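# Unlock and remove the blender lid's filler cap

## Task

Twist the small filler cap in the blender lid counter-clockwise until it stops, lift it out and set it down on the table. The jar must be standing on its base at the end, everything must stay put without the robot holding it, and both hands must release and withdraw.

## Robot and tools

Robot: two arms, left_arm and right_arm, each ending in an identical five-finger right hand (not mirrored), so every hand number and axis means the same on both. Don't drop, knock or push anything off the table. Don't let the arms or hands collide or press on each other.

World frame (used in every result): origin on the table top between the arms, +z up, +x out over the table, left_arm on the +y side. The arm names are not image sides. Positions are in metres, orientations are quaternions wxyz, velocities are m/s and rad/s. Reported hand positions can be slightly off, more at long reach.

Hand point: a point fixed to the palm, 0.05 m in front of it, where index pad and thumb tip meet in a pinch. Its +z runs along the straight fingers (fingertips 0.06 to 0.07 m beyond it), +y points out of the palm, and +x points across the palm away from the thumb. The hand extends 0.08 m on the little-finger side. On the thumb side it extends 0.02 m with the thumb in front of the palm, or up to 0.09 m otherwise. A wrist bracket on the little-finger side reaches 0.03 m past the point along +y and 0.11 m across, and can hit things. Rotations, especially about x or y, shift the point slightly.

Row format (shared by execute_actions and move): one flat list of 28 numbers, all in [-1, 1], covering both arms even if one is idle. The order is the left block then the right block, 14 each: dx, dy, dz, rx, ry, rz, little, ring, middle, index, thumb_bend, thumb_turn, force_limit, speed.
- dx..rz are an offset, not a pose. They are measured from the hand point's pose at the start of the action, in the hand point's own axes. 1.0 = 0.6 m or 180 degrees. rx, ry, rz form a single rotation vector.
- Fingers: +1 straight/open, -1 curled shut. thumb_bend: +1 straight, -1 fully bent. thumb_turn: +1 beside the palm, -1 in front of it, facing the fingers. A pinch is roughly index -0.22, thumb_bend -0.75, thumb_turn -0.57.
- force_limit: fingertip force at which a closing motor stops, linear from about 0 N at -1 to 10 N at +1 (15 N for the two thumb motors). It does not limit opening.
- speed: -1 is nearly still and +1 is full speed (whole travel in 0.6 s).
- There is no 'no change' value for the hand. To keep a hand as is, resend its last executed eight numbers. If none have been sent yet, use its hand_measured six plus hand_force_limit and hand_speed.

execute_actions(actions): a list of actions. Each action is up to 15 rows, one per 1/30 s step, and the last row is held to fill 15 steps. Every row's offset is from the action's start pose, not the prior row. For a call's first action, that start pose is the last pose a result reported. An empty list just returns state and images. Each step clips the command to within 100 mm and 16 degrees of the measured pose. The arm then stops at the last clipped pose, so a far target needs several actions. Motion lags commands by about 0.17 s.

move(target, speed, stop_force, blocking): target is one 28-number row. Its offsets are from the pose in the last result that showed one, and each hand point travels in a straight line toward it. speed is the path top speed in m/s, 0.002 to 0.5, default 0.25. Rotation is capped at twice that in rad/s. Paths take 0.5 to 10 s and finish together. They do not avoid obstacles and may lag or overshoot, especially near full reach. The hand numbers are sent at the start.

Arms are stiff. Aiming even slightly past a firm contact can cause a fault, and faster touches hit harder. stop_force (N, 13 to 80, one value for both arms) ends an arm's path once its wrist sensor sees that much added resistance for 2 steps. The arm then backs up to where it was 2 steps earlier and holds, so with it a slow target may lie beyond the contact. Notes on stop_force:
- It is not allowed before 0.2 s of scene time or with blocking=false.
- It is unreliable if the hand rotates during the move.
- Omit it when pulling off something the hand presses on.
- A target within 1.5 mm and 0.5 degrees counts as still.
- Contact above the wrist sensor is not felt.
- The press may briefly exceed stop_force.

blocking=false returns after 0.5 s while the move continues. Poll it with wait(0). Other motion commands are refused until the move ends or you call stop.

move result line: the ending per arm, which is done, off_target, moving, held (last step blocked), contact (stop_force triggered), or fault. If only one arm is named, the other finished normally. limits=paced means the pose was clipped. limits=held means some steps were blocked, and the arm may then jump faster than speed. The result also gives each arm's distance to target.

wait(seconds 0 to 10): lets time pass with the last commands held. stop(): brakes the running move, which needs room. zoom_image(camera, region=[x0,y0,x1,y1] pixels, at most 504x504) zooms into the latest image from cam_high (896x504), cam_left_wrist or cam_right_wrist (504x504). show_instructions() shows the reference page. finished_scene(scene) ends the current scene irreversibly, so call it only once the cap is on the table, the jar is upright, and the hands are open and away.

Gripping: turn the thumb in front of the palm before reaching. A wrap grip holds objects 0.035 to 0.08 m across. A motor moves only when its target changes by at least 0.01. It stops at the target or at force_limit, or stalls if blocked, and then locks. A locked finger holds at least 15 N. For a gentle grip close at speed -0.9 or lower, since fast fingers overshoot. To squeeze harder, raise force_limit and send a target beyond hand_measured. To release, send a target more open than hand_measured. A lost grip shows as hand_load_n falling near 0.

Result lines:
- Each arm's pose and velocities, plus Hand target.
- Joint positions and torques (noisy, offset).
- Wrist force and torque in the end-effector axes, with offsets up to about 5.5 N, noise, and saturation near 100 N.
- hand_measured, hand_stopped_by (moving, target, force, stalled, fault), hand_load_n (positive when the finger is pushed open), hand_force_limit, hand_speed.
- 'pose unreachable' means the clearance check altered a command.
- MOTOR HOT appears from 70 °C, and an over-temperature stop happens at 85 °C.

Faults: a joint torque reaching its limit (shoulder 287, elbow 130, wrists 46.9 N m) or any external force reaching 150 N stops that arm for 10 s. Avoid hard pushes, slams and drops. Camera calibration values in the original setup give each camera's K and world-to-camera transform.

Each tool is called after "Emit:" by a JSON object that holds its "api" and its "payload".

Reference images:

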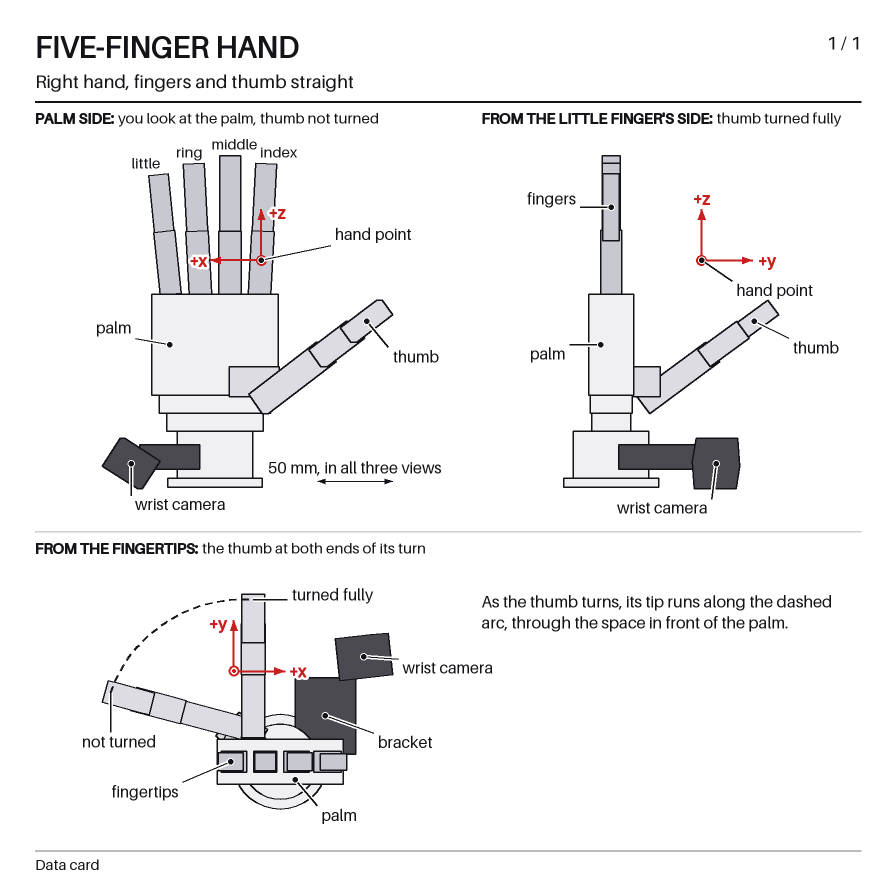

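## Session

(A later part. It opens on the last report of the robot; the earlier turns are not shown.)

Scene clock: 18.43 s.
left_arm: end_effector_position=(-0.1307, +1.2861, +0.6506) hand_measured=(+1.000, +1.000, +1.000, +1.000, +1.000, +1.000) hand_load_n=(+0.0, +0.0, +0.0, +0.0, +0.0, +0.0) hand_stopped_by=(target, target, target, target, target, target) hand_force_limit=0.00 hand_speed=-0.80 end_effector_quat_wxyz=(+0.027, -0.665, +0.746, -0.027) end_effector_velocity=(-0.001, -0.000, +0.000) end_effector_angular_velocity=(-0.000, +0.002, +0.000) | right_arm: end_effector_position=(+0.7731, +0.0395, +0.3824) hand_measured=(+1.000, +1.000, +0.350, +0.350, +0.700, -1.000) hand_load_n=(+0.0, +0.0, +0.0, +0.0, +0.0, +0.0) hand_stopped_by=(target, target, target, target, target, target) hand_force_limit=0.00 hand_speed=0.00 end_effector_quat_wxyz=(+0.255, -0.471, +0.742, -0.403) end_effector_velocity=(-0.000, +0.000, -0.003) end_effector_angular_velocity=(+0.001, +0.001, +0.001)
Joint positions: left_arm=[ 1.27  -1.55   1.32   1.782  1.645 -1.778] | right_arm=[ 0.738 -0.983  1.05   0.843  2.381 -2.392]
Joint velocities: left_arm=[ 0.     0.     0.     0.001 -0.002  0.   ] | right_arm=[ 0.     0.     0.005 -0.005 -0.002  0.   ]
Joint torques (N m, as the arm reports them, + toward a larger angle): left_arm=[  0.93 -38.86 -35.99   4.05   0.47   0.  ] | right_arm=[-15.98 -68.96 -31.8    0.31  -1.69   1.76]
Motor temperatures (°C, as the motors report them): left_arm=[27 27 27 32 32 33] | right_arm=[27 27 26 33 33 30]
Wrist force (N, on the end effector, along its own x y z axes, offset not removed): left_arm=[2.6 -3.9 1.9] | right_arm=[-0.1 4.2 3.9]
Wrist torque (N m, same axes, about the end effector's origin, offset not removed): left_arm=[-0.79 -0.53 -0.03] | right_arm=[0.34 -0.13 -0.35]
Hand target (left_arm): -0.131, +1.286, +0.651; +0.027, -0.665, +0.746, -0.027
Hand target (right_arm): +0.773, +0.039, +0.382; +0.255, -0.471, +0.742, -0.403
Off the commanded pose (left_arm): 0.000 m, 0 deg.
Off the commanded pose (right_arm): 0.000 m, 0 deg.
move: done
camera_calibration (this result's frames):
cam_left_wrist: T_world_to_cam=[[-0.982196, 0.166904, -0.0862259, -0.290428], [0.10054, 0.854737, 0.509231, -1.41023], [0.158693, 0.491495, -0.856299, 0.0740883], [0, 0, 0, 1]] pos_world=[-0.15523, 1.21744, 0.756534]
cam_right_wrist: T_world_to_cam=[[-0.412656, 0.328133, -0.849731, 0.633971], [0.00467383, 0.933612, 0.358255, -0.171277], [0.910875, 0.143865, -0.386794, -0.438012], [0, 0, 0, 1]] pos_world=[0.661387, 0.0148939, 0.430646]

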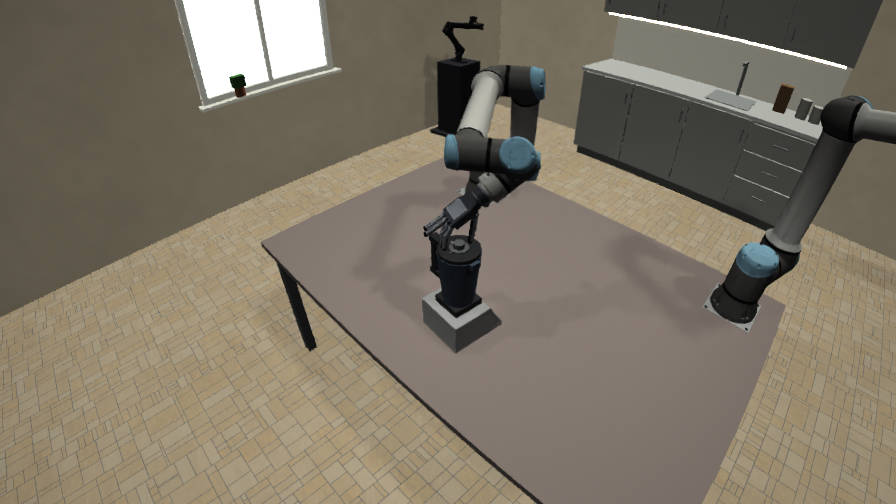

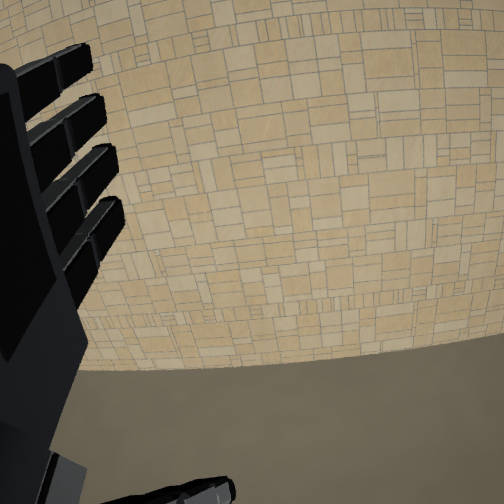

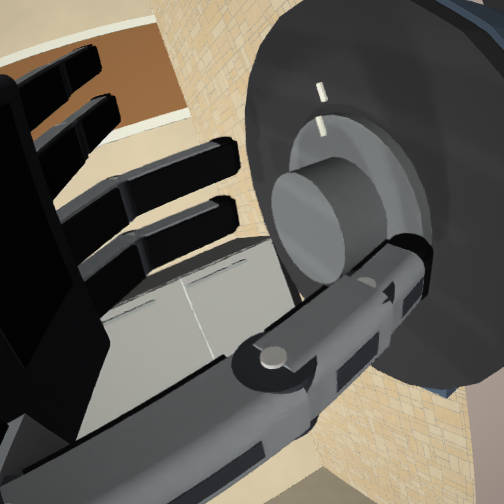

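Emit:
{"api": "move", "payload": {"target": [0,0,0,0,0,0, 1,1,1,1,1,1,0,-0.8, 0,0.0062,0.0040,0,0,0, 1,1,0.22,0.22,0.55,-1,-0.6,-0.5], "speed": 0.02, "stop_force": 13}}

Emit:
{"api": "move", "payload": {"target": [0,0,0,0,0,0, 1,1,1,1,1,1,0,-0.8, 0,0,0,0,0,0, 1,1,-0.2,-0.2,0.0,-1,-0.6,-0.88], "speed": 0.02}}

Scene clock: 19.83 s.
left_arm: end_effector_position=(-0.1307, +1.2861, +0.6506) hand_measured=(+1.000, +1.000, +1.000, +1.000, +1.000, +1.000) hand_load_n=(+0.0, +0.0, +0.0, +0.0, +0.0, +0.0) hand_stopped_by=(target, target, target, target, target, target) hand_force_limit=0.00 hand_speed=-0.80 end_effector_quat_wxyz=(+0.027, -0.665, +0.746, -0.027) end_effector_velocity=(+0.000, +0.000, -0.000) end_effector_angular_velocity=(-0.000, -0.000, -0.000) | right_arm: end_effector_position=(+0.7731, +0.0395, +0.3782) hand_measured=(+1.000, +1.000, +0.220, +0.220, +0.550, -1.000) hand_load_n=(+0.0, +0.0, +0.0, +0.0, +0.0, +0.0) hand_stopped_by=(target, target, target, target, target, target) hand_force_limit=-0.60 hand_speed=-0.50 end_effector_quat_wxyz=(+0.255, -0.471, +0.742, -0.403) end_effector_velocity=(-0.000, -0.001, -0.004) end_effector_angular_velocity=(-0.002, +0.001, -0.000)
Joint positions: left_arm=[ 1.27  -1.55   1.32   1.782  1.645 -1.778] | right_arm=[ 0.738 -0.982  1.057  0.837  2.381 -2.392]
Joint velocities: left_arm=[-0.  0. -0.  0.  0.  0.] | right_arm=[-0.     0.     0.006 -0.004  0.001 -0.   ]
Joint torques (N m, as the arm reports them, + toward a larger angle): left_arm=[  1.76 -38.04 -36.7    3.92   0.56  -0.02] | right_arm=[ -5.57 -69.91 -30.38  -0.14   0.09   0.67]
Motor temperatures (°C, as the motors report them): left_arm=[27 27 27 32 32 33] | right_arm=[27 27 26 33 33 30]
Wrist force (N, on the end effector, along its own x y z axes, offset not removed): left_arm=[0.0 -4.7 2.3] | right_arm=[-1.8 4.7 1.3]
Wrist torque (N m, same axes, about the end effector's origin, offset not removed): left_arm=[-0.92 -0.11 -0.22] | right_arm=[0.57 0.10 -0.44]
Hand target (left_arm): -0.131, +1.286, +0.651; +0.027, -0.665, +0.746, -0.027
Hand target (right_arm): +0.773, +0.039, +0.378; +0.255, -0.471, +0.742, -0.403
Off the commanded pose (left_arm): 0.000 m, 0 deg.
Off the commanded pose (right_arm): 0.000 m, 0 deg.
move: done
camera_calibration (this result's frames):
cam_left_wrist: T_world_to_cam=[[-0.982196, 0.166904, -0.0862259, -0.290428], [0.10054, 0.854737, 0.509231, -1.41023], [0.158693, 0.491495, -0.856299, 0.0740885], [0, 0, 0, 1]] pos_world=[-0.15523, 1.21744, 0.756534]
cam_right_wrist: T_world_to_cam=[[-0.412696, 0.328132, -0.849713, 0.630468], [0.00468686, 0.933612, 0.358255, -0.169793], [0.910857, 0.143868, -0.386835, -0.439596], [0, 0, 0, 1]] pos_world=[0.661396, 0.014888, 0.426494]

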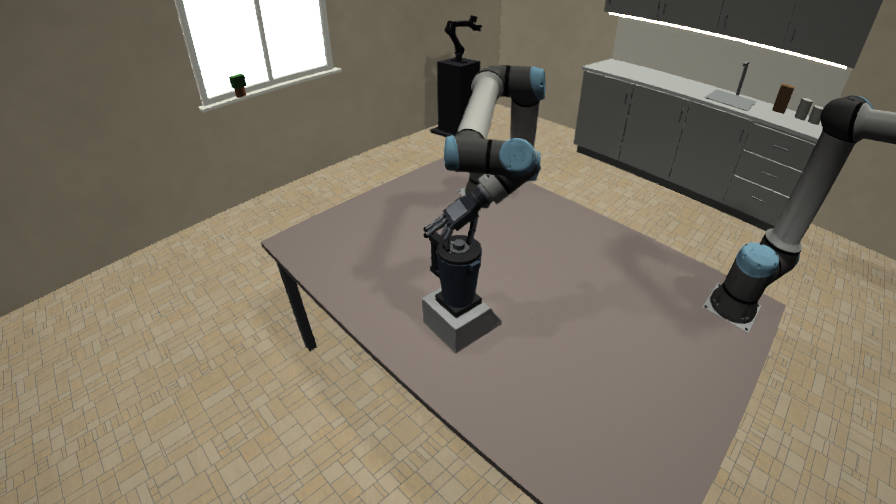

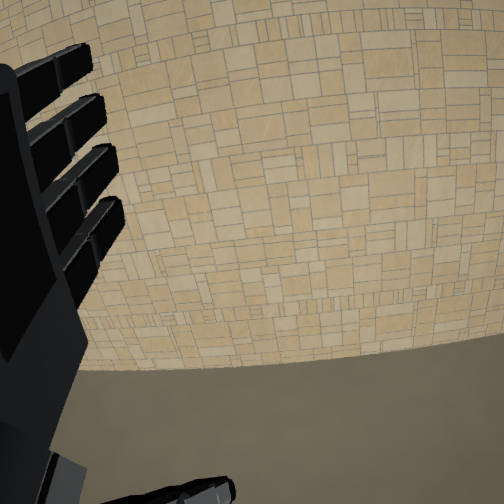

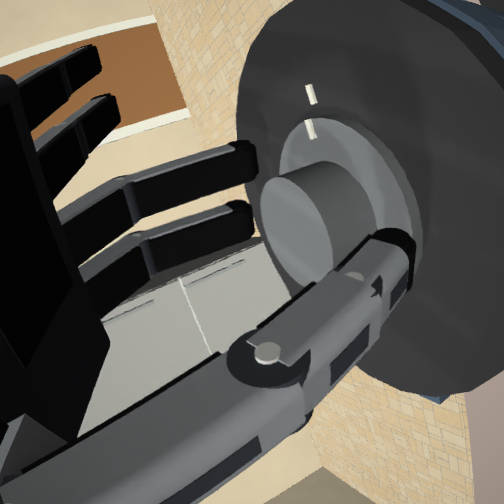

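Scene clock: 21.87 s.
left_arm: end_effector_position=(-0.1307, +1.2861, +0.6506) hand_measured=(+1.000, +1.000, +1.000, +1.000, +1.000, +1.000) hand_load_n=(+0.0, +0.0, +0.0, +0.0, +0.0, +0.0) hand_stopped_by=(target, target, target, target, target, target) hand_force_limit=0.00 hand_speed=-0.80 end_effector_quat_wxyz=(+0.027, -0.665, +0.746, -0.027) end_effector_velocity=(-0.000, +0.000, -0.000) end_effector_angular_velocity=(+0.000, +0.000, +0.001) | right_arm: end_effector_position=(+0.7731, +0.0395, +0.3782) hand_measured=(+1.000, +1.000, -0.038, -0.092, +0.328, -1.000) hand_load_n=(+0.0, +0.0, +0.5, +3.5, +3.0, +0.0) hand_stopped_by=(target, target, force, force, force, target) hand_force_limit=-0.60 hand_speed=-0.88 end_effector_quat_wxyz=(+0.255, -0.471, +0.742, -0.403) end_effector_velocity=(-0.000, -0.000, -0.001) end_effector_angular_velocity=(-0.001, +0.001, +0.000)
Joint positions: left_arm=[ 1.27  -1.55   1.32   1.782  1.645 -1.778] | right_arm=[ 0.738 -0.982  1.057  0.837  2.381 -2.392]
Joint velocities: left_arm=[-0.     0.    -0.    -0.    -0.    -0.001] | right_arm=[-0.    -0.     0.001  0.    -0.    -0.001]
Joint torques (N m, as the arm reports them, + toward a larger angle): left_arm=[  0.9  -39.08 -36.34   3.97   0.67   0.12] | right_arm=[ -4.91 -82.   -43.7    4.58   0.01   0.9 ]
Motor temperatures (°C, as the motors report them): left_arm=[27 27 27 32 32 33] | right_arm=[27 27 26 33 33 30]
Wrist force (N, on the end effector, along its own x y z axes, offset not removed): left_arm=[0.6 -4.3 1.8] | right_arm=[0.1 5.2 5.0]
Wrist torque (N m, same axes, about the end effector's origin, offset not removed): left_arm=[-0.81 -0.25 -0.22] | right_arm=[0.44 -0.16 -0.28]
Hand target (left_arm): -0.131, +1.286, +0.651; +0.027, -0.665, +0.746, -0.027
Hand target (right_arm): +0.773, +0.039, +0.378; +0.255, -0.471, +0.742, -0.403
Off the commanded pose (left_arm): 0.000 m, 0 deg.
Off the commanded pose (right_arm): 0.000 m, 0 deg.
move: done
camera_calibration (this result's frames):
cam_left_wrist: T_world_to_cam=[[-0.982196, 0.166904, -0.086226, -0.290428], [0.10054, 0.854737, 0.509231, -1.41023], [0.158693, 0.491495, -0.8563, 0.0740886], [0, 0, 0, 1]] pos_world=[-0.15523, 1.21744, 0.756534]
cam_right_wrist: T_world_to_cam=[[-0.412699, 0.32813, -0.849712, 0.630465], [0.00468846, 0.933613, 0.358253, -0.169793], [0.910855, 0.143867, -0.38684, -0.439599], [0, 0, 0, 1]] pos_world=[0.661399, 0.0148902, 0.426489]

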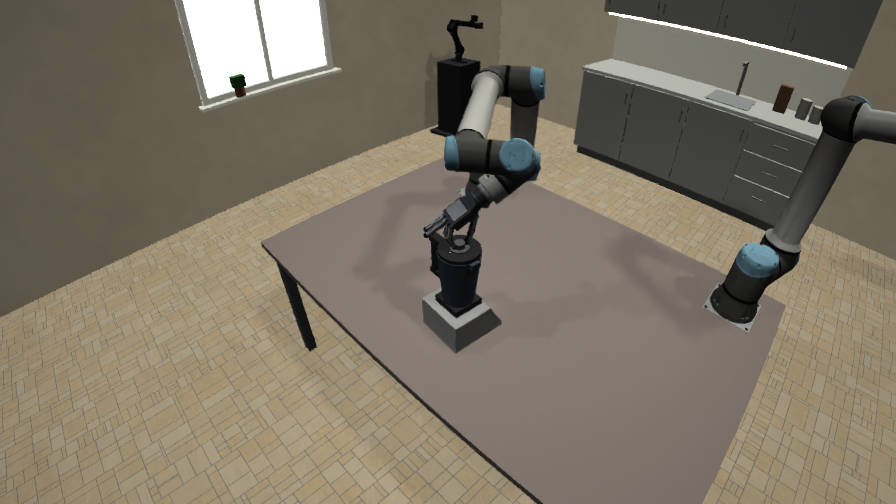

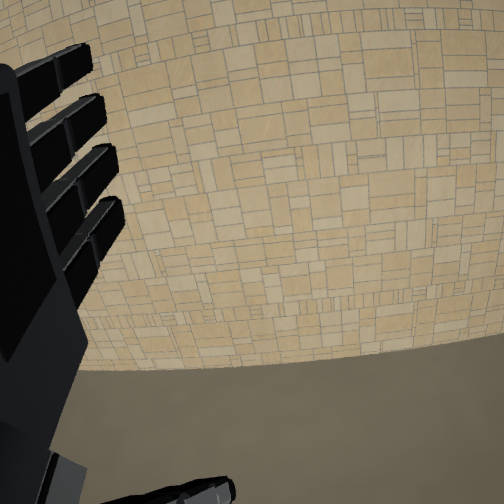

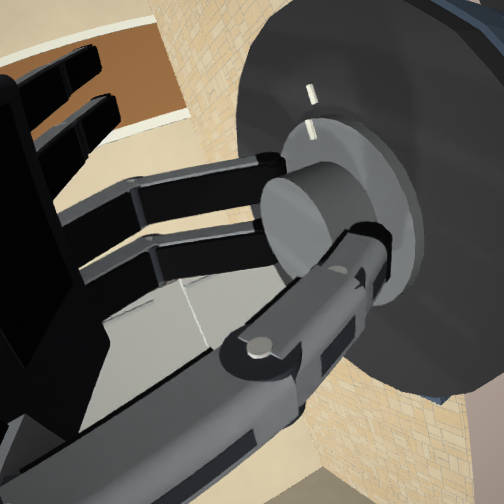

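Emit:
{"api": "zoom_image", "payload": {"camera": "cam_high", "region": [425, 205, 490, 265]}}

Emit:
{"api": "zoom_image", "payload": {"camera": "cam_right_wrist", "region": [180, 70, 460, 320]}}

Region (425, 205, 490, 265) of cam_high's 896x504 image, scaled by 7.754, with more detail than that image has; it fills the top 465 rows of this view, and the rest is white.

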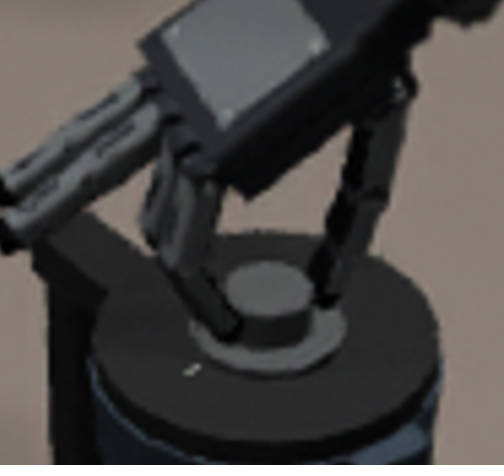

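Region (180, 70, 460, 320) of cam_right_wrist's 504x504 image, scaled by 1.800, with more detail than that image has; it fills the top 450 rows of this view, and the rest is white.

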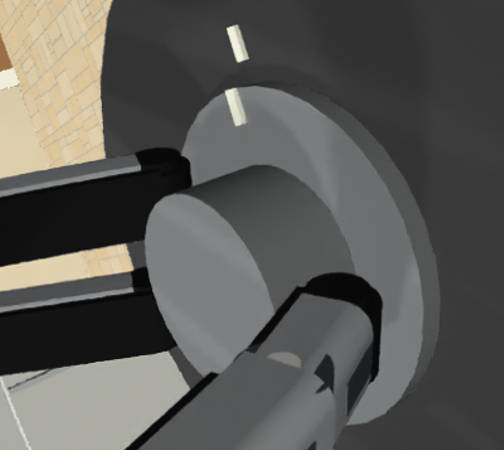

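Emit:
{"api": "move", "payload": {"target": [0,0,0,0,0,0, 1,1,1,1,1,1,0,-0.8, 0,0,0,0,0,0, 1,1,-0.4,-0.4,-0.1,-1,0.3,-0.9], "speed": 0.02}}

Scene clock: 23.30 s.
left_arm: end_effector_position=(-0.1307, +1.2861, +0.6506) hand_measured=(+1.000, +1.000, +1.000, +1.000, +1.000, +1.000) hand_load_n=(+0.0, +0.0, +0.0, +0.0, +0.0, +0.0) hand_stopped_by=(target, target, target, target, target, target) hand_force_limit=0.00 hand_speed=-0.80 end_effector_quat_wxyz=(+0.027, -0.665, +0.746, -0.027) end_effector_velocity=(-0.000, -0.000, +0.000) end_effector_angular_velocity=(-0.000, +0.000, +0.000) | right_arm: end_effector_position=(+0.7731, +0.0395, +0.3782) hand_measured=(+1.000, +1.000, -0.064, -0.112, +0.316, -1.000) hand_load_n=(+0.0, +0.0, +7.0, +6.5, +9.5, -0.5) hand_stopped_by=(target, target, force, force, force, target) hand_force_limit=0.30 hand_speed=-0.90 end_effector_quat_wxyz=(+0.255, -0.471, +0.742, -0.403) end_effector_velocity=(+0.000, -0.000, -0.000) end_effector_angular_velocity=(+0.001, -0.000, -0.000)
Joint positions: left_arm=[ 1.27  -1.55   1.32   1.782  1.645 -1.778] | right_arm=[ 0.738 -0.982  1.057  0.837  2.381 -2.392]
Joint velocities: left_arm=[ 0.  0. -0.  0. -0. -0.] | right_arm=[-0.     0.     0.    -0.    -0.001  0.001]
Joint torques (N m, as the arm reports them, + toward a larger angle): left_arm=[  0.28 -39.15 -36.08   4.02   0.81   0.05] | right_arm=[ -6.17 -87.37 -42.05   4.53   0.02   1.06]
Motor temperatures (°C, as the motors report them): left_arm=[27 27 27 32 32 33] | right_arm=[27 27 26 33 33 30]
Wrist force (N, on the end effector, along its own x y z axes, offset not removed): left_arm=[0.3 -4.3 1.7] | right_arm=[1.6 2.8 3.4]
Wrist torque (N m, same axes, about the end effector's origin, offset not removed): left_arm=[-0.80 -0.13 -0.27] | right_arm=[0.37 -0.24 -0.35]
Hand target (left_arm): -0.131, +1.286, +0.651; +0.027, -0.665, +0.746, -0.027
Hand target (right_arm): +0.773, +0.039, +0.378; +0.255, -0.471, +0.742, -0.403
Off the commanded pose (left_arm): 0.000 m, 0 deg.
Off the commanded pose (right_arm): 0.000 m, 0 deg.
move: done
camera_calibration (this result's frames):
cam_left_wrist: T_world_to_cam=[[-0.982196, 0.166904, -0.0862259, -0.290429], [0.10054, 0.854737, 0.509231, -1.41023], [0.158693, 0.491495, -0.856299, 0.0740885], [0, 0, 0, 1]] pos_world=[-0.15523, 1.21744, 0.756534]
cam_right_wrist: T_world_to_cam=[[-0.4127, 0.32813, -0.849712, 0.630466], [0.00468875, 0.933613, 0.358252, -0.169793], [0.910855, 0.143866, -0.38684, -0.439598], [0, 0, 0, 1]] pos_world=[0.661399, 0.0148902, 0.426489]

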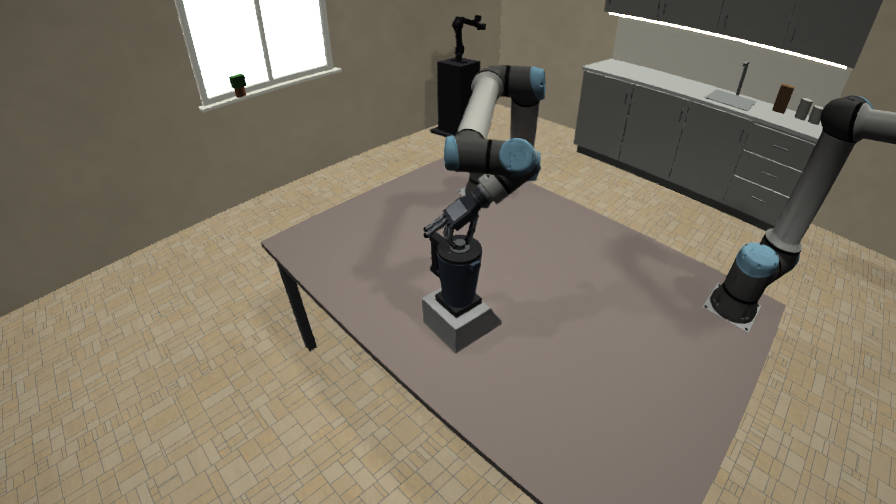

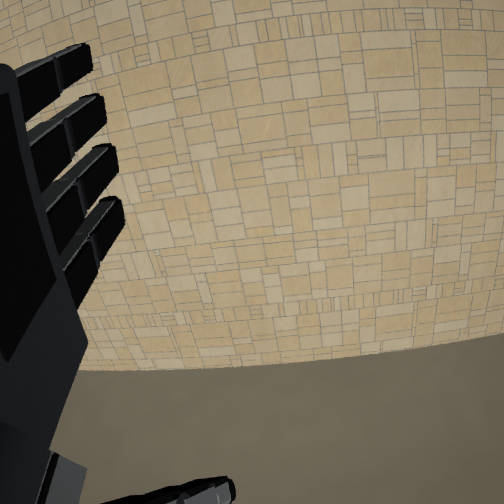

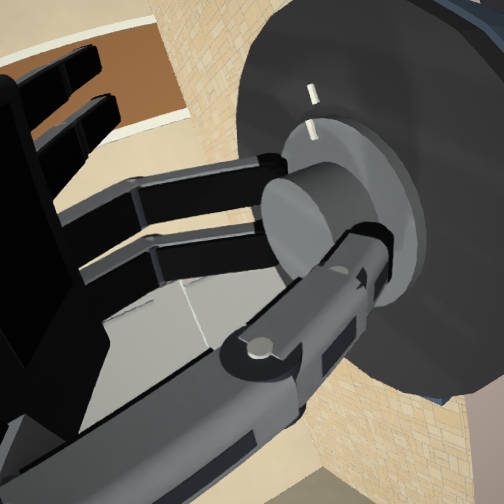

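Grip is established (7 / 6.5 / 9.5 N). Now the first 30° of counter-clockwise turn about the knob's axis.

Emit:
{"api": "move", "payload": {"target": [0,0,0,0,0,0, 1,1,1,1,1,1,0,-0.8, -0.00399,0.00642,-0.00989,0.0002,-0.13973,-0.09082, 1,1,-0.4,-0.4,-0.1,-1,0.3,-0.9], "speed": 0.12}}

Scene clock: 26.00 s.
left_arm: end_effector_position=(-0.1307, +1.2861, +0.6506) hand_measured=(+1.000, +1.000, +1.000, +1.000, +1.000, +1.000) hand_load_n=(+0.0, +0.0, +0.0, +0.0, +0.0, +0.0) hand_stopped_by=(target, target, target, target, target, target) hand_force_limit=0.00 hand_speed=-0.80 end_effector_quat_wxyz=(+0.027, -0.665, +0.746, -0.027) end_effector_velocity=(-0.000, -0.000, +0.000) end_effector_angular_velocity=(+0.000, +0.000, -0.000) | right_arm: end_effector_position=(+0.7677, +0.0446, +0.3780) hand_measured=(+1.000, +1.000, -0.064, -0.112, +0.316, -1.000) hand_load_n=(+0.0, +0.0, +6.0, +7.5, +9.0, +5.5) hand_stopped_by=(target, target, force, force, force, target) hand_force_limit=0.30 hand_speed=-0.90 end_effector_quat_wxyz=(-0.351, +0.647, -0.595, +0.324) end_effector_velocity=(+0.001, -0.000, +0.001) end_effector_angular_velocity=(+0.001, -0.001, +0.016)
Joint positions: left_arm=[ 1.27  -1.55   1.32   1.782  1.645 -1.778] | right_arm=[ 0.64  -1.16   1.285  0.494  1.923 -2.903]
Joint velocities: left_arm=[-0. -0.  0.  0. -0.  0.] | right_arm=[-0.005 -0.004  0.004 -0.006 -0.017 -0.012]
Joint torques (N m, as the arm reports them, + toward a larger angle): left_arm=[  1.16 -38.95 -36.5    4.06   0.56   0.08] | right_arm=[-15.98 -88.37 -28.44   0.23  -2.35  -2.84]
Motor temperatures (°C, as the motors report them): left_arm=[27 27 27 32 32 33] | right_arm=[27 27 26 33 33 30]
Wrist force (N, on the end effector, along its own x y z axes, offset not removed): left_arm=[2.0 -3.8 0.5] | right_arm=[-2.2 -1.8 3.6]
Wrist torque (N m, same axes, about the end effector's origin, offset not removed): left_arm=[-0.73 -0.37 -0.13] | right_arm=[0.19 -0.03 -0.30]
Hand target (left_arm): -0.131, +1.286, +0.651; +0.027, -0.665, +0.746, -0.027
Hand target (right_arm): +0.768, +0.045, +0.378; -0.351, +0.647, -0.594, +0.323
Off the commanded pose (left_arm): 0.000 m, 0 deg.
Off the commanded pose (right_arm): 0.000 m, 0 deg.
move: done
camera_calibration (this result's frames):
cam_left_wrist: T_world_to_cam=[[-0.982196, 0.166904, -0.0862258, -0.290429], [0.10054, 0.854737, 0.509231, -1.41023], [0.158693, 0.491495, -0.856299, 0.0740884], [0, 0, 0, 1]] pos_world=[-0.15523, 1.21744, 0.756534]
cam_right_wrist: T_world_to_cam=[[-0.520918, 0.0790004, -0.849943, 0.720664], [-0.460902, 0.812056, 0.357959, 0.188479], [0.71848, 0.578208, -0.386603, -0.307324], [0, 0, 0, 1]] pos_world=[0.683084, -0.032291, 0.426244]

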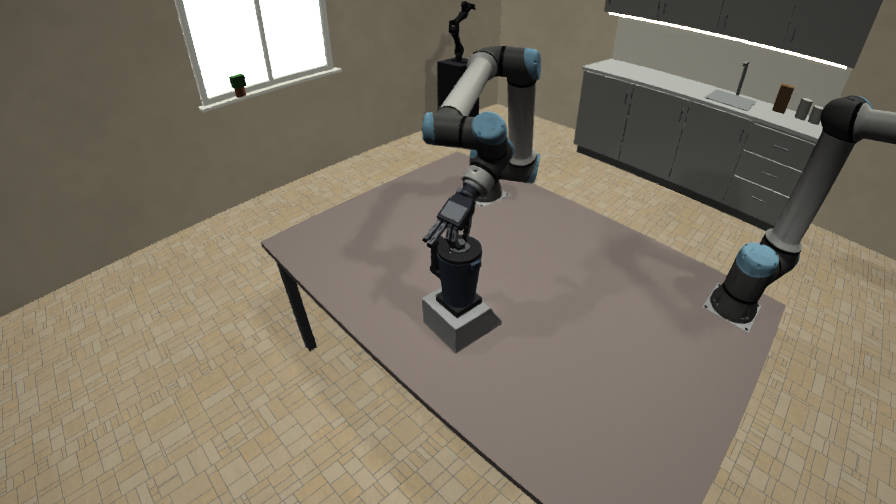

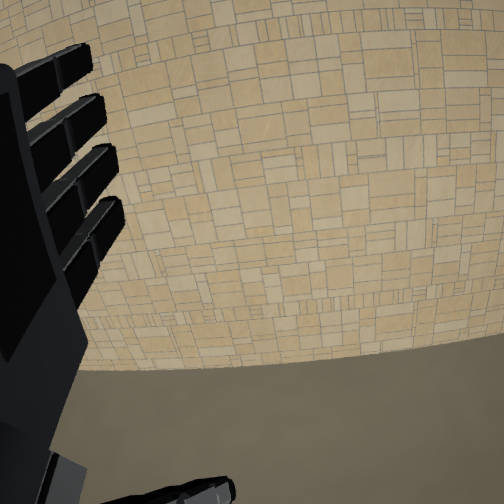

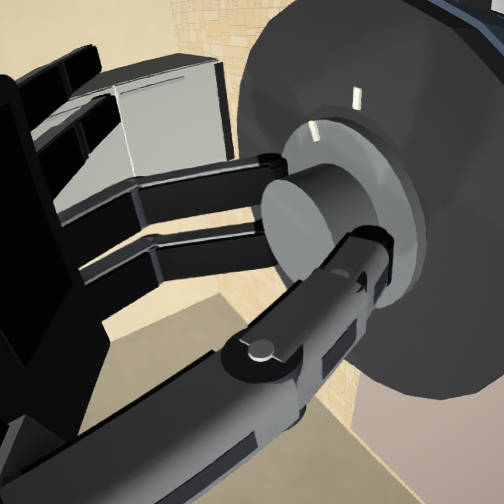

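Emit:
{"api": "zoom_image", "payload": {"camera": "cam_high", "region": [400, 195, 520, 360]}}

Emit:
{"api": "execute_actions", "payload": {"actions": []}}

Region (400, 195, 520, 360) of cam_high's 896x504 image, scaled by 3.055, with more detail than that image has; it fills the left 367 columns of this view, and the rest is white.

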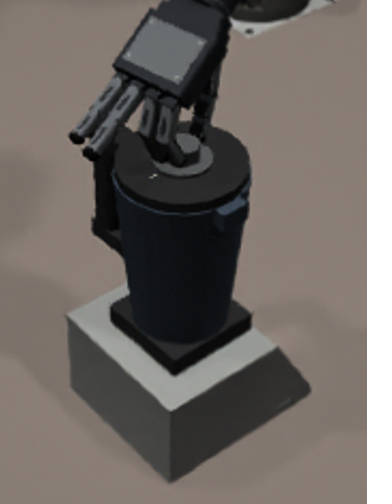

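Scene clock: 26.23 s.
left_arm: end_effector_position=(-0.1307, +1.2861, +0.6506) hand_measured=(+1.000, +1.000, +1.000, +1.000, +1.000, +1.000) hand_load_n=(+0.0, +0.0, +0.0, +0.0, +0.0, +0.0) hand_stopped_by=(target, target, target, target, target, target) hand_force_limit=0.00 hand_speed=-0.80 end_effector_quat_wxyz=(+0.027, -0.665, +0.746, -0.027) end_effector_velocity=(-0.000, -0.000, +0.000) end_effector_angular_velocity=(+0.000, -0.000, +0.001) | right_arm: end_effector_position=(+0.7677, +0.0446, +0.3780) hand_measured=(+1.000, +1.000, -0.064, -0.112, +0.316, -1.000) hand_load_n=(+0.0, +0.0, +6.0, +7.5, +9.0, +5.5) hand_stopped_by=(target, target, force, force, force, target) hand_force_limit=0.30 hand_speed=-0.90 end_effector_quat_wxyz=(-0.351, +0.647, -0.595, +0.323) end_effector_velocity=(-0.001, +0.000, -0.001) end_effector_angular_velocity=(-0.001, +0.001, +0.004)
Joint positions: left_arm=[ 1.27  -1.55   1.32   1.782  1.645 -1.778] | right_arm=[ 0.639 -1.161  1.285  0.494  1.921 -2.904]
Joint velocities: left_arm=[ 0.    -0.    -0.    -0.     0.    -0.001] | right_arm=[-0.    -0.001  0.003 -0.002 -0.003 -0.003]
Joint torques (N m, as the arm reports them, + toward a larger angle): left_arm=[  0.27 -38.26 -36.95   4.05   0.52   0.09] | right_arm=[-15.86 -88.03 -28.61   0.12  -2.08  -2.92]
Motor temperatures (°C, as the motors report them): left_arm=[27 27 27 32 32 33] | right_arm=[27 27 26 33 33 30]
Wrist force (N, on the end effector, along its own x y z axes, offset not removed): left_arm=[0.0 -4.4 0.7] | right_arm=[-1.7 -1.0 3.0]
Wrist torque (N m, same axes, about the end effector's origin, offset not removed): left_arm=[-0.85 -0.11 -0.21] | right_arm=[0.32 -0.14 -0.25]
Hand target (left_arm): -0.131, +1.286, +0.651; +0.027, -0.665, +0.746, -0.027
Hand target (right_arm): +0.768, +0.045, +0.378; -0.351, +0.647, -0.594, +0.323
Off the commanded pose (left_arm): 0.000 m, 0 deg.
Off the commanded pose (right_arm): 0.000 m, 0 deg.
camera_calibration (this result's frames):
cam_left_wrist: T_world_to_cam=[[-0.982196, 0.166904, -0.0862258, -0.290429], [0.10054, 0.854737, 0.509231, -1.41023], [0.158693, 0.491495, -0.8563, 0.0740887], [0, 0, 0, 1]] pos_world=[-0.15523, 1.21744, 0.756534]
cam_right_wrist: T_world_to_cam=[[-0.521066, 0.0781292, -0.849933, 0.72079], [-0.462363, 0.811195, 0.358028, 0.189607], [0.717433, 0.579533, -0.386562, -0.306602], [0, 0, 0, 1]] pos_world=[0.683213, -0.0324368, 0.426218]

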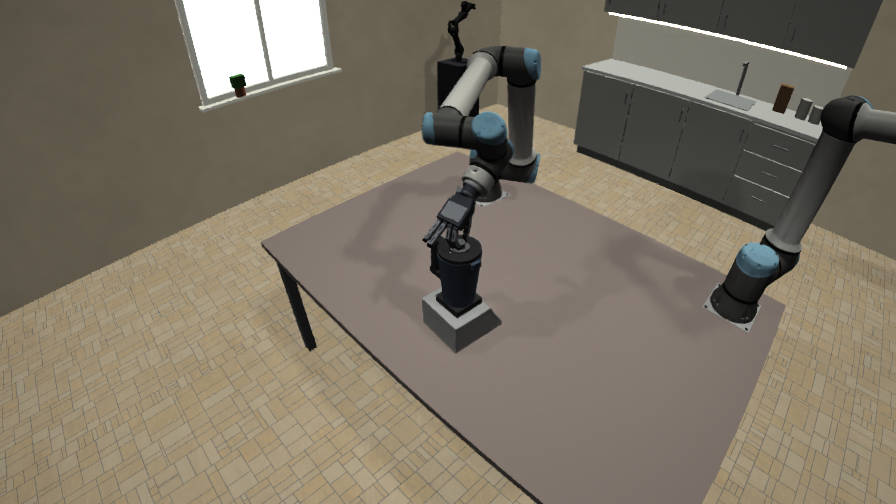

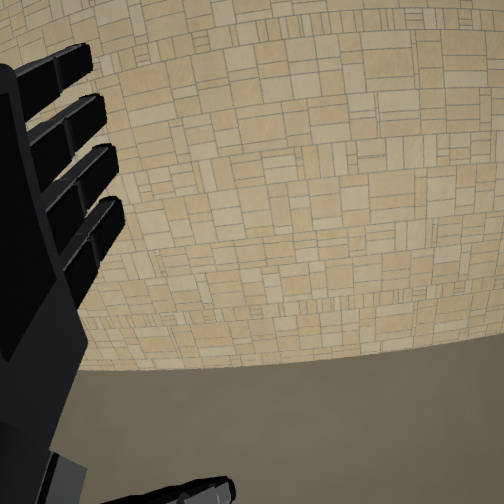

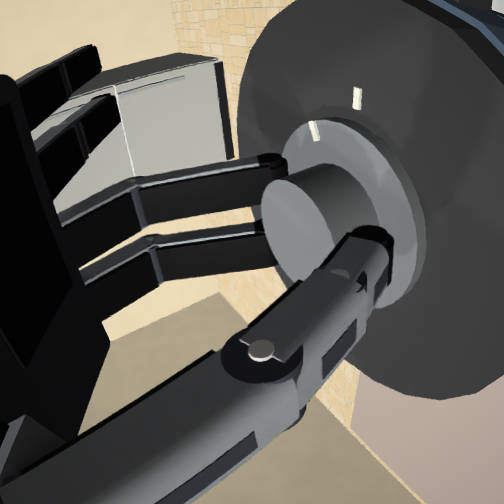

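Emit:
{"api": "move", "payload": {"target": [0,0,0,0,0,0, 1,1,1,1,1,1,0,-0.8, -0.00656,0.00476,-0.00885,0,-0.14908,-0.09689, 1,1,-0.4,-0.4,-0.1,-1,0.3,-0.9], "speed": 0.15}}

Scene clock: 29.03 s.
left_arm: end_effector_position=(-0.1307, +1.2861, +0.6506) hand_measured=(+1.000, +1.000, +1.000, +1.000, +1.000, +1.000) hand_load_n=(+0.0, +0.0, +0.0, +0.0, +0.0, +0.0) hand_stopped_by=(target, target, target, target, target, target) hand_force_limit=0.00 hand_speed=-0.80 end_effector_quat_wxyz=(+0.027, -0.665, +0.746, -0.027) end_effector_velocity=(+0.000, -0.000, +0.000) end_effector_angular_velocity=(+0.000, -0.001, -0.002) | right_arm: end_effector_position=(+0.7615, +0.0482, +0.3784) hand_measured=(+1.000, +1.000, -0.064, -0.112, +0.316, -1.000) hand_load_n=(+0.0, +0.0, +4.5, +6.0, +10.5, +6.5) hand_stopped_by=(target, target, force, force, force, target) hand_force_limit=0.30 hand_speed=-0.90 end_effector_quat_wxyz=(-0.426, +0.786, -0.394, +0.215) end_effector_velocity=(-0.000, +0.001, +0.002) end_effector_angular_velocity=(+0.002, +0.000, +0.018)
Joint positions: left_arm=[ 1.27  -1.55   1.32   1.782  1.645 -1.778] | right_arm=[ 0.503 -1.197  1.333  0.457  1.343 -3.294]
Joint velocities: left_arm=[ 0.    -0.001  0.     0.     0.001  0.002] | right_arm=[-0.003  0.002 -0.006  0.005 -0.019 -0.01 ]
Joint torques (N m, as the arm reports them, + toward a larger angle): left_arm=[  2.3  -39.26 -36.48   4.07   0.66   0.11] | right_arm=[-16.44 -54.26 -46.52   2.41  -2.38  -2.7 ]
Motor temperatures (°C, as the motors report them): left_arm=[27 27 27 32 32 33] | right_arm=[27 27 26 33 33 30]
Wrist force (N, on the end effector, along its own x y z axes, offset not removed): left_arm=[-0.3 -3.9 1.6] | right_arm=[-3.4 3.5 1.7]
Wrist torque (N m, same axes, about the end effector's origin, offset not removed): left_arm=[-0.74 -0.14 -0.16] | right_arm=[0.20 0.10 -0.25]
Hand target (left_arm): -0.131, +1.286, +0.651; +0.027, -0.665, +0.746, -0.027
Hand target (right_arm): +0.761, +0.048, +0.378; -0.426, +0.786, -0.393, +0.214
Off the commanded pose (left_arm): 0.000 m, 0 deg.
Off the commanded pose (right_arm): 0.000 m, 0 deg.
move: done
camera_calibration (this result's frames):
cam_left_wrist: T_world_to_cam=[[-0.982196, 0.166904, -0.0862258, -0.290429], [0.10054, 0.854737, 0.509231, -1.41023], [0.158693, 0.491495, -0.856299, 0.0740885], [0, 0, 0, 1]] pos_world=[-0.15523, 1.21744, 0.756534]
cam_right_wrist: T_world_to_cam=[[-0.483537, -0.209079, -0.849987, 0.702905], [-0.821179, 0.444579, 0.357791, 0.474694], [0.30308, 0.870997, -0.386662, -0.00249895], [0, 0, 0, 1]] pos_world=[0.730446, -0.0618994, 0.426653]

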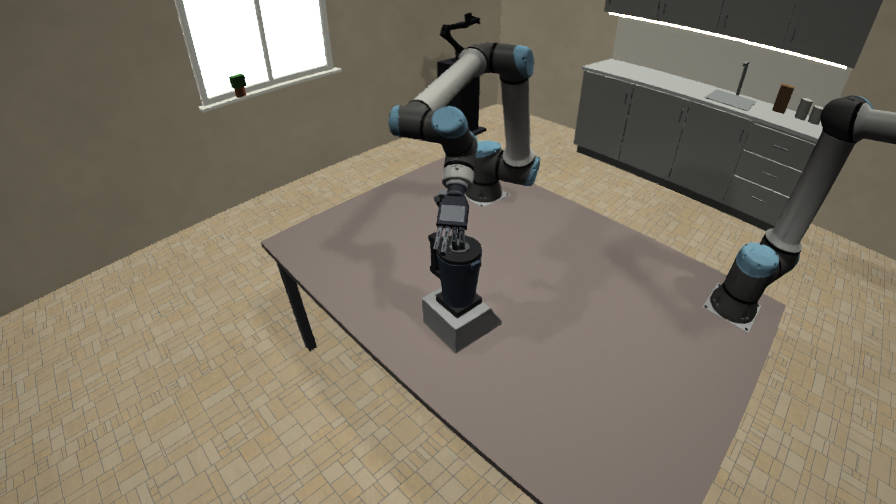

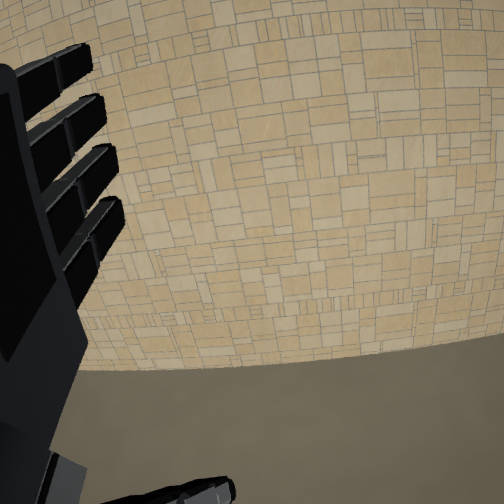

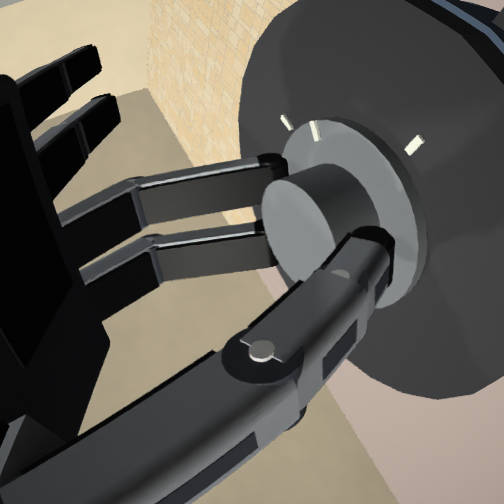

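Emit:
{"api": "move", "payload": {"target": [0,0,0,0,0,0, 1,1,1,1,1,1,0,-0.8, -0.00799,0.00679,-0.01138,0,-0.1584,-0.10294, 1,1,-0.4,-0.4,-0.1,-1,0.3,-0.9], "speed": 0.15}}

Scene clock: 32.03 s.
left_arm: end_effector_position=(-0.1307, +1.2861, +0.6506) hand_measured=(+1.000, +1.000, +1.000, +1.000, +1.000, +1.000) hand_load_n=(+0.0, +0.0, +0.0, +0.0, +0.0, +0.0) hand_stopped_by=(target, target, target, target, target, target) hand_force_limit=0.00 hand_speed=-0.80 end_effector_quat_wxyz=(+0.027, -0.665, +0.746, -0.027) end_effector_velocity=(-0.000, +0.000, +0.000) end_effector_angular_velocity=(+0.000, +0.001, -0.000) | right_arm: end_effector_position=(+0.7524, +0.0474, +0.3788) hand_measured=(+1.000, +1.000, -0.064, -0.112, +0.316, -1.000) hand_load_n=(+0.0, +0.0, +5.0, +6.5, +10.0, +7.5) hand_stopped_by=(target, target, force, force, force, target) hand_force_limit=0.30 hand_speed=-0.90 end_effector_quat_wxyz=(-0.470, +0.866, -0.148, +0.081) end_effector_velocity=(+0.000, -0.001, +0.000) end_effector_angular_velocity=(-0.003, +0.002, +0.016)
Joint positions: left_arm=[ 1.27  -1.55   1.32   1.782  1.645 -1.778] | right_arm=[ 0.398 -1.064  1.174  0.742  0.808 -3.813]
Joint velocities: left_arm=[ 0.     0.    -0.     0.    -0.001  0.   ] | right_arm=[-0.003  0.008 -0.011  0.02  -0.01  -0.022]
Joint torques (N m, as the arm reports them, + toward a larger angle): left_arm=[  1.77 -37.39 -35.35   4.11   0.77   0.27] | right_arm=[-17.02 -63.11 -44.73   3.54  -3.4   -2.55]
Motor temperatures (°C, as the motors report them): left_arm=[27 27 27 32 32 33] | right_arm=[27 27 26 33 33 30]
Wrist force (N, on the end effector, along its own x y z axes, offset not removed): left_arm=[-0.5 -3.8 2.1] | right_arm=[-3.2 3.4 1.6]
Wrist torque (N m, same axes, about the end effector's origin, offset not removed): left_arm=[-0.84 -0.03 -0.22] | right_arm=[0.41 0.17 -0.21]
Hand target (left_arm): -0.131, +1.286, +0.651; +0.027, -0.665, +0.746, -0.027
Hand target (right_arm): +0.752, +0.047, +0.379; -0.470, +0.866, -0.147, +0.081
Off the commanded pose (left_arm): 0.000 m, 0 deg.
Off the commanded pose (right_arm): 0.000 m, 0 deg.
move: done
camera_calibration (this result's frames):
cam_left_wrist: T_world_to_cam=[[-0.982196, 0.166904, -0.0862258, -0.290429], [0.10054, 0.854737, 0.509231, -1.41023], [0.158693, 0.491495, -0.856299, 0.0740884], [0, 0, 0, 1]] pos_world=[-0.15523, 1.21744, 0.756534]
cam_right_wrist: T_world_to_cam=[[-0.284398, -0.443176, -0.850126, 0.559988], [-0.929758, -0.0887634, 0.35731, 0.574553], [-0.233811, 0.892029, -0.386802, 0.404022], [0, 0, 0, 1]] pos_world=[0.787919, -0.0612277, 0.427043]

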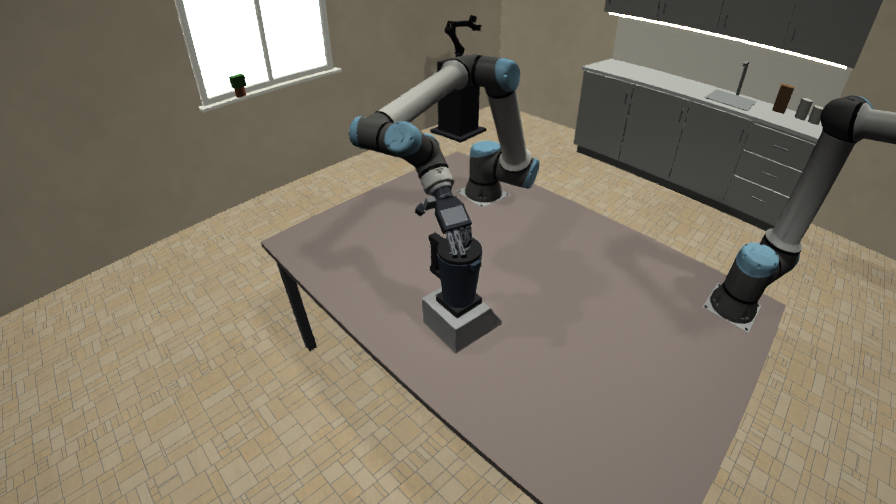

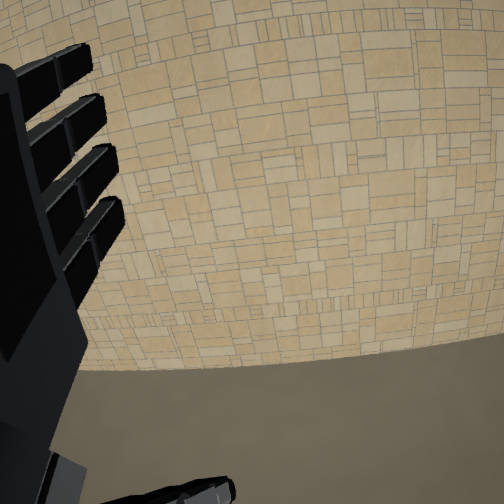

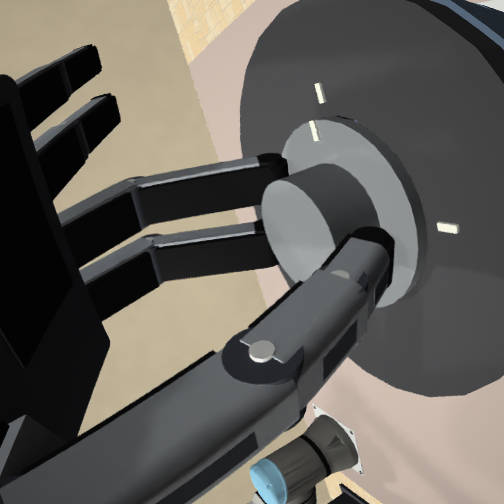

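Emit:
{"api": "zoom_image", "payload": {"camera": "cam_right_wrist", "region": [230, 60, 480, 310]}}

Emit:
{"api": "zoom_image", "payload": {"camera": "cam_high", "region": [400, 195, 520, 360]}}

Region (230, 60, 480, 310) of cam_right_wrist's 504x504 image, scaled by 2.016, with more detail than that image has.

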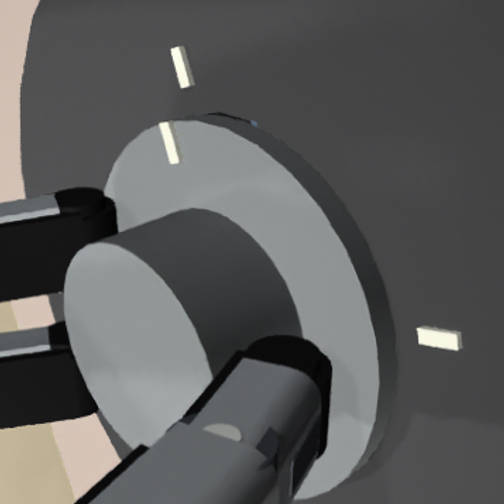

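Region (400, 195, 520, 360) of cam_high's 896x504 image, scaled by 3.055, with more detail than that image has; it fills the left 367 columns of this view, and the rest is white.

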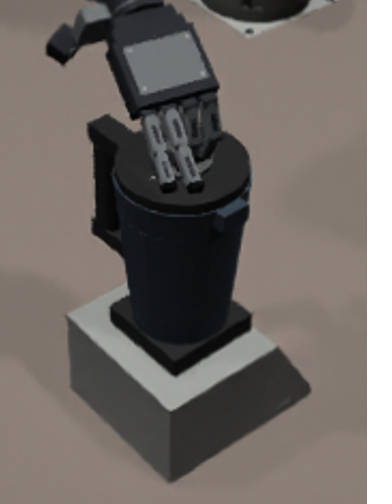

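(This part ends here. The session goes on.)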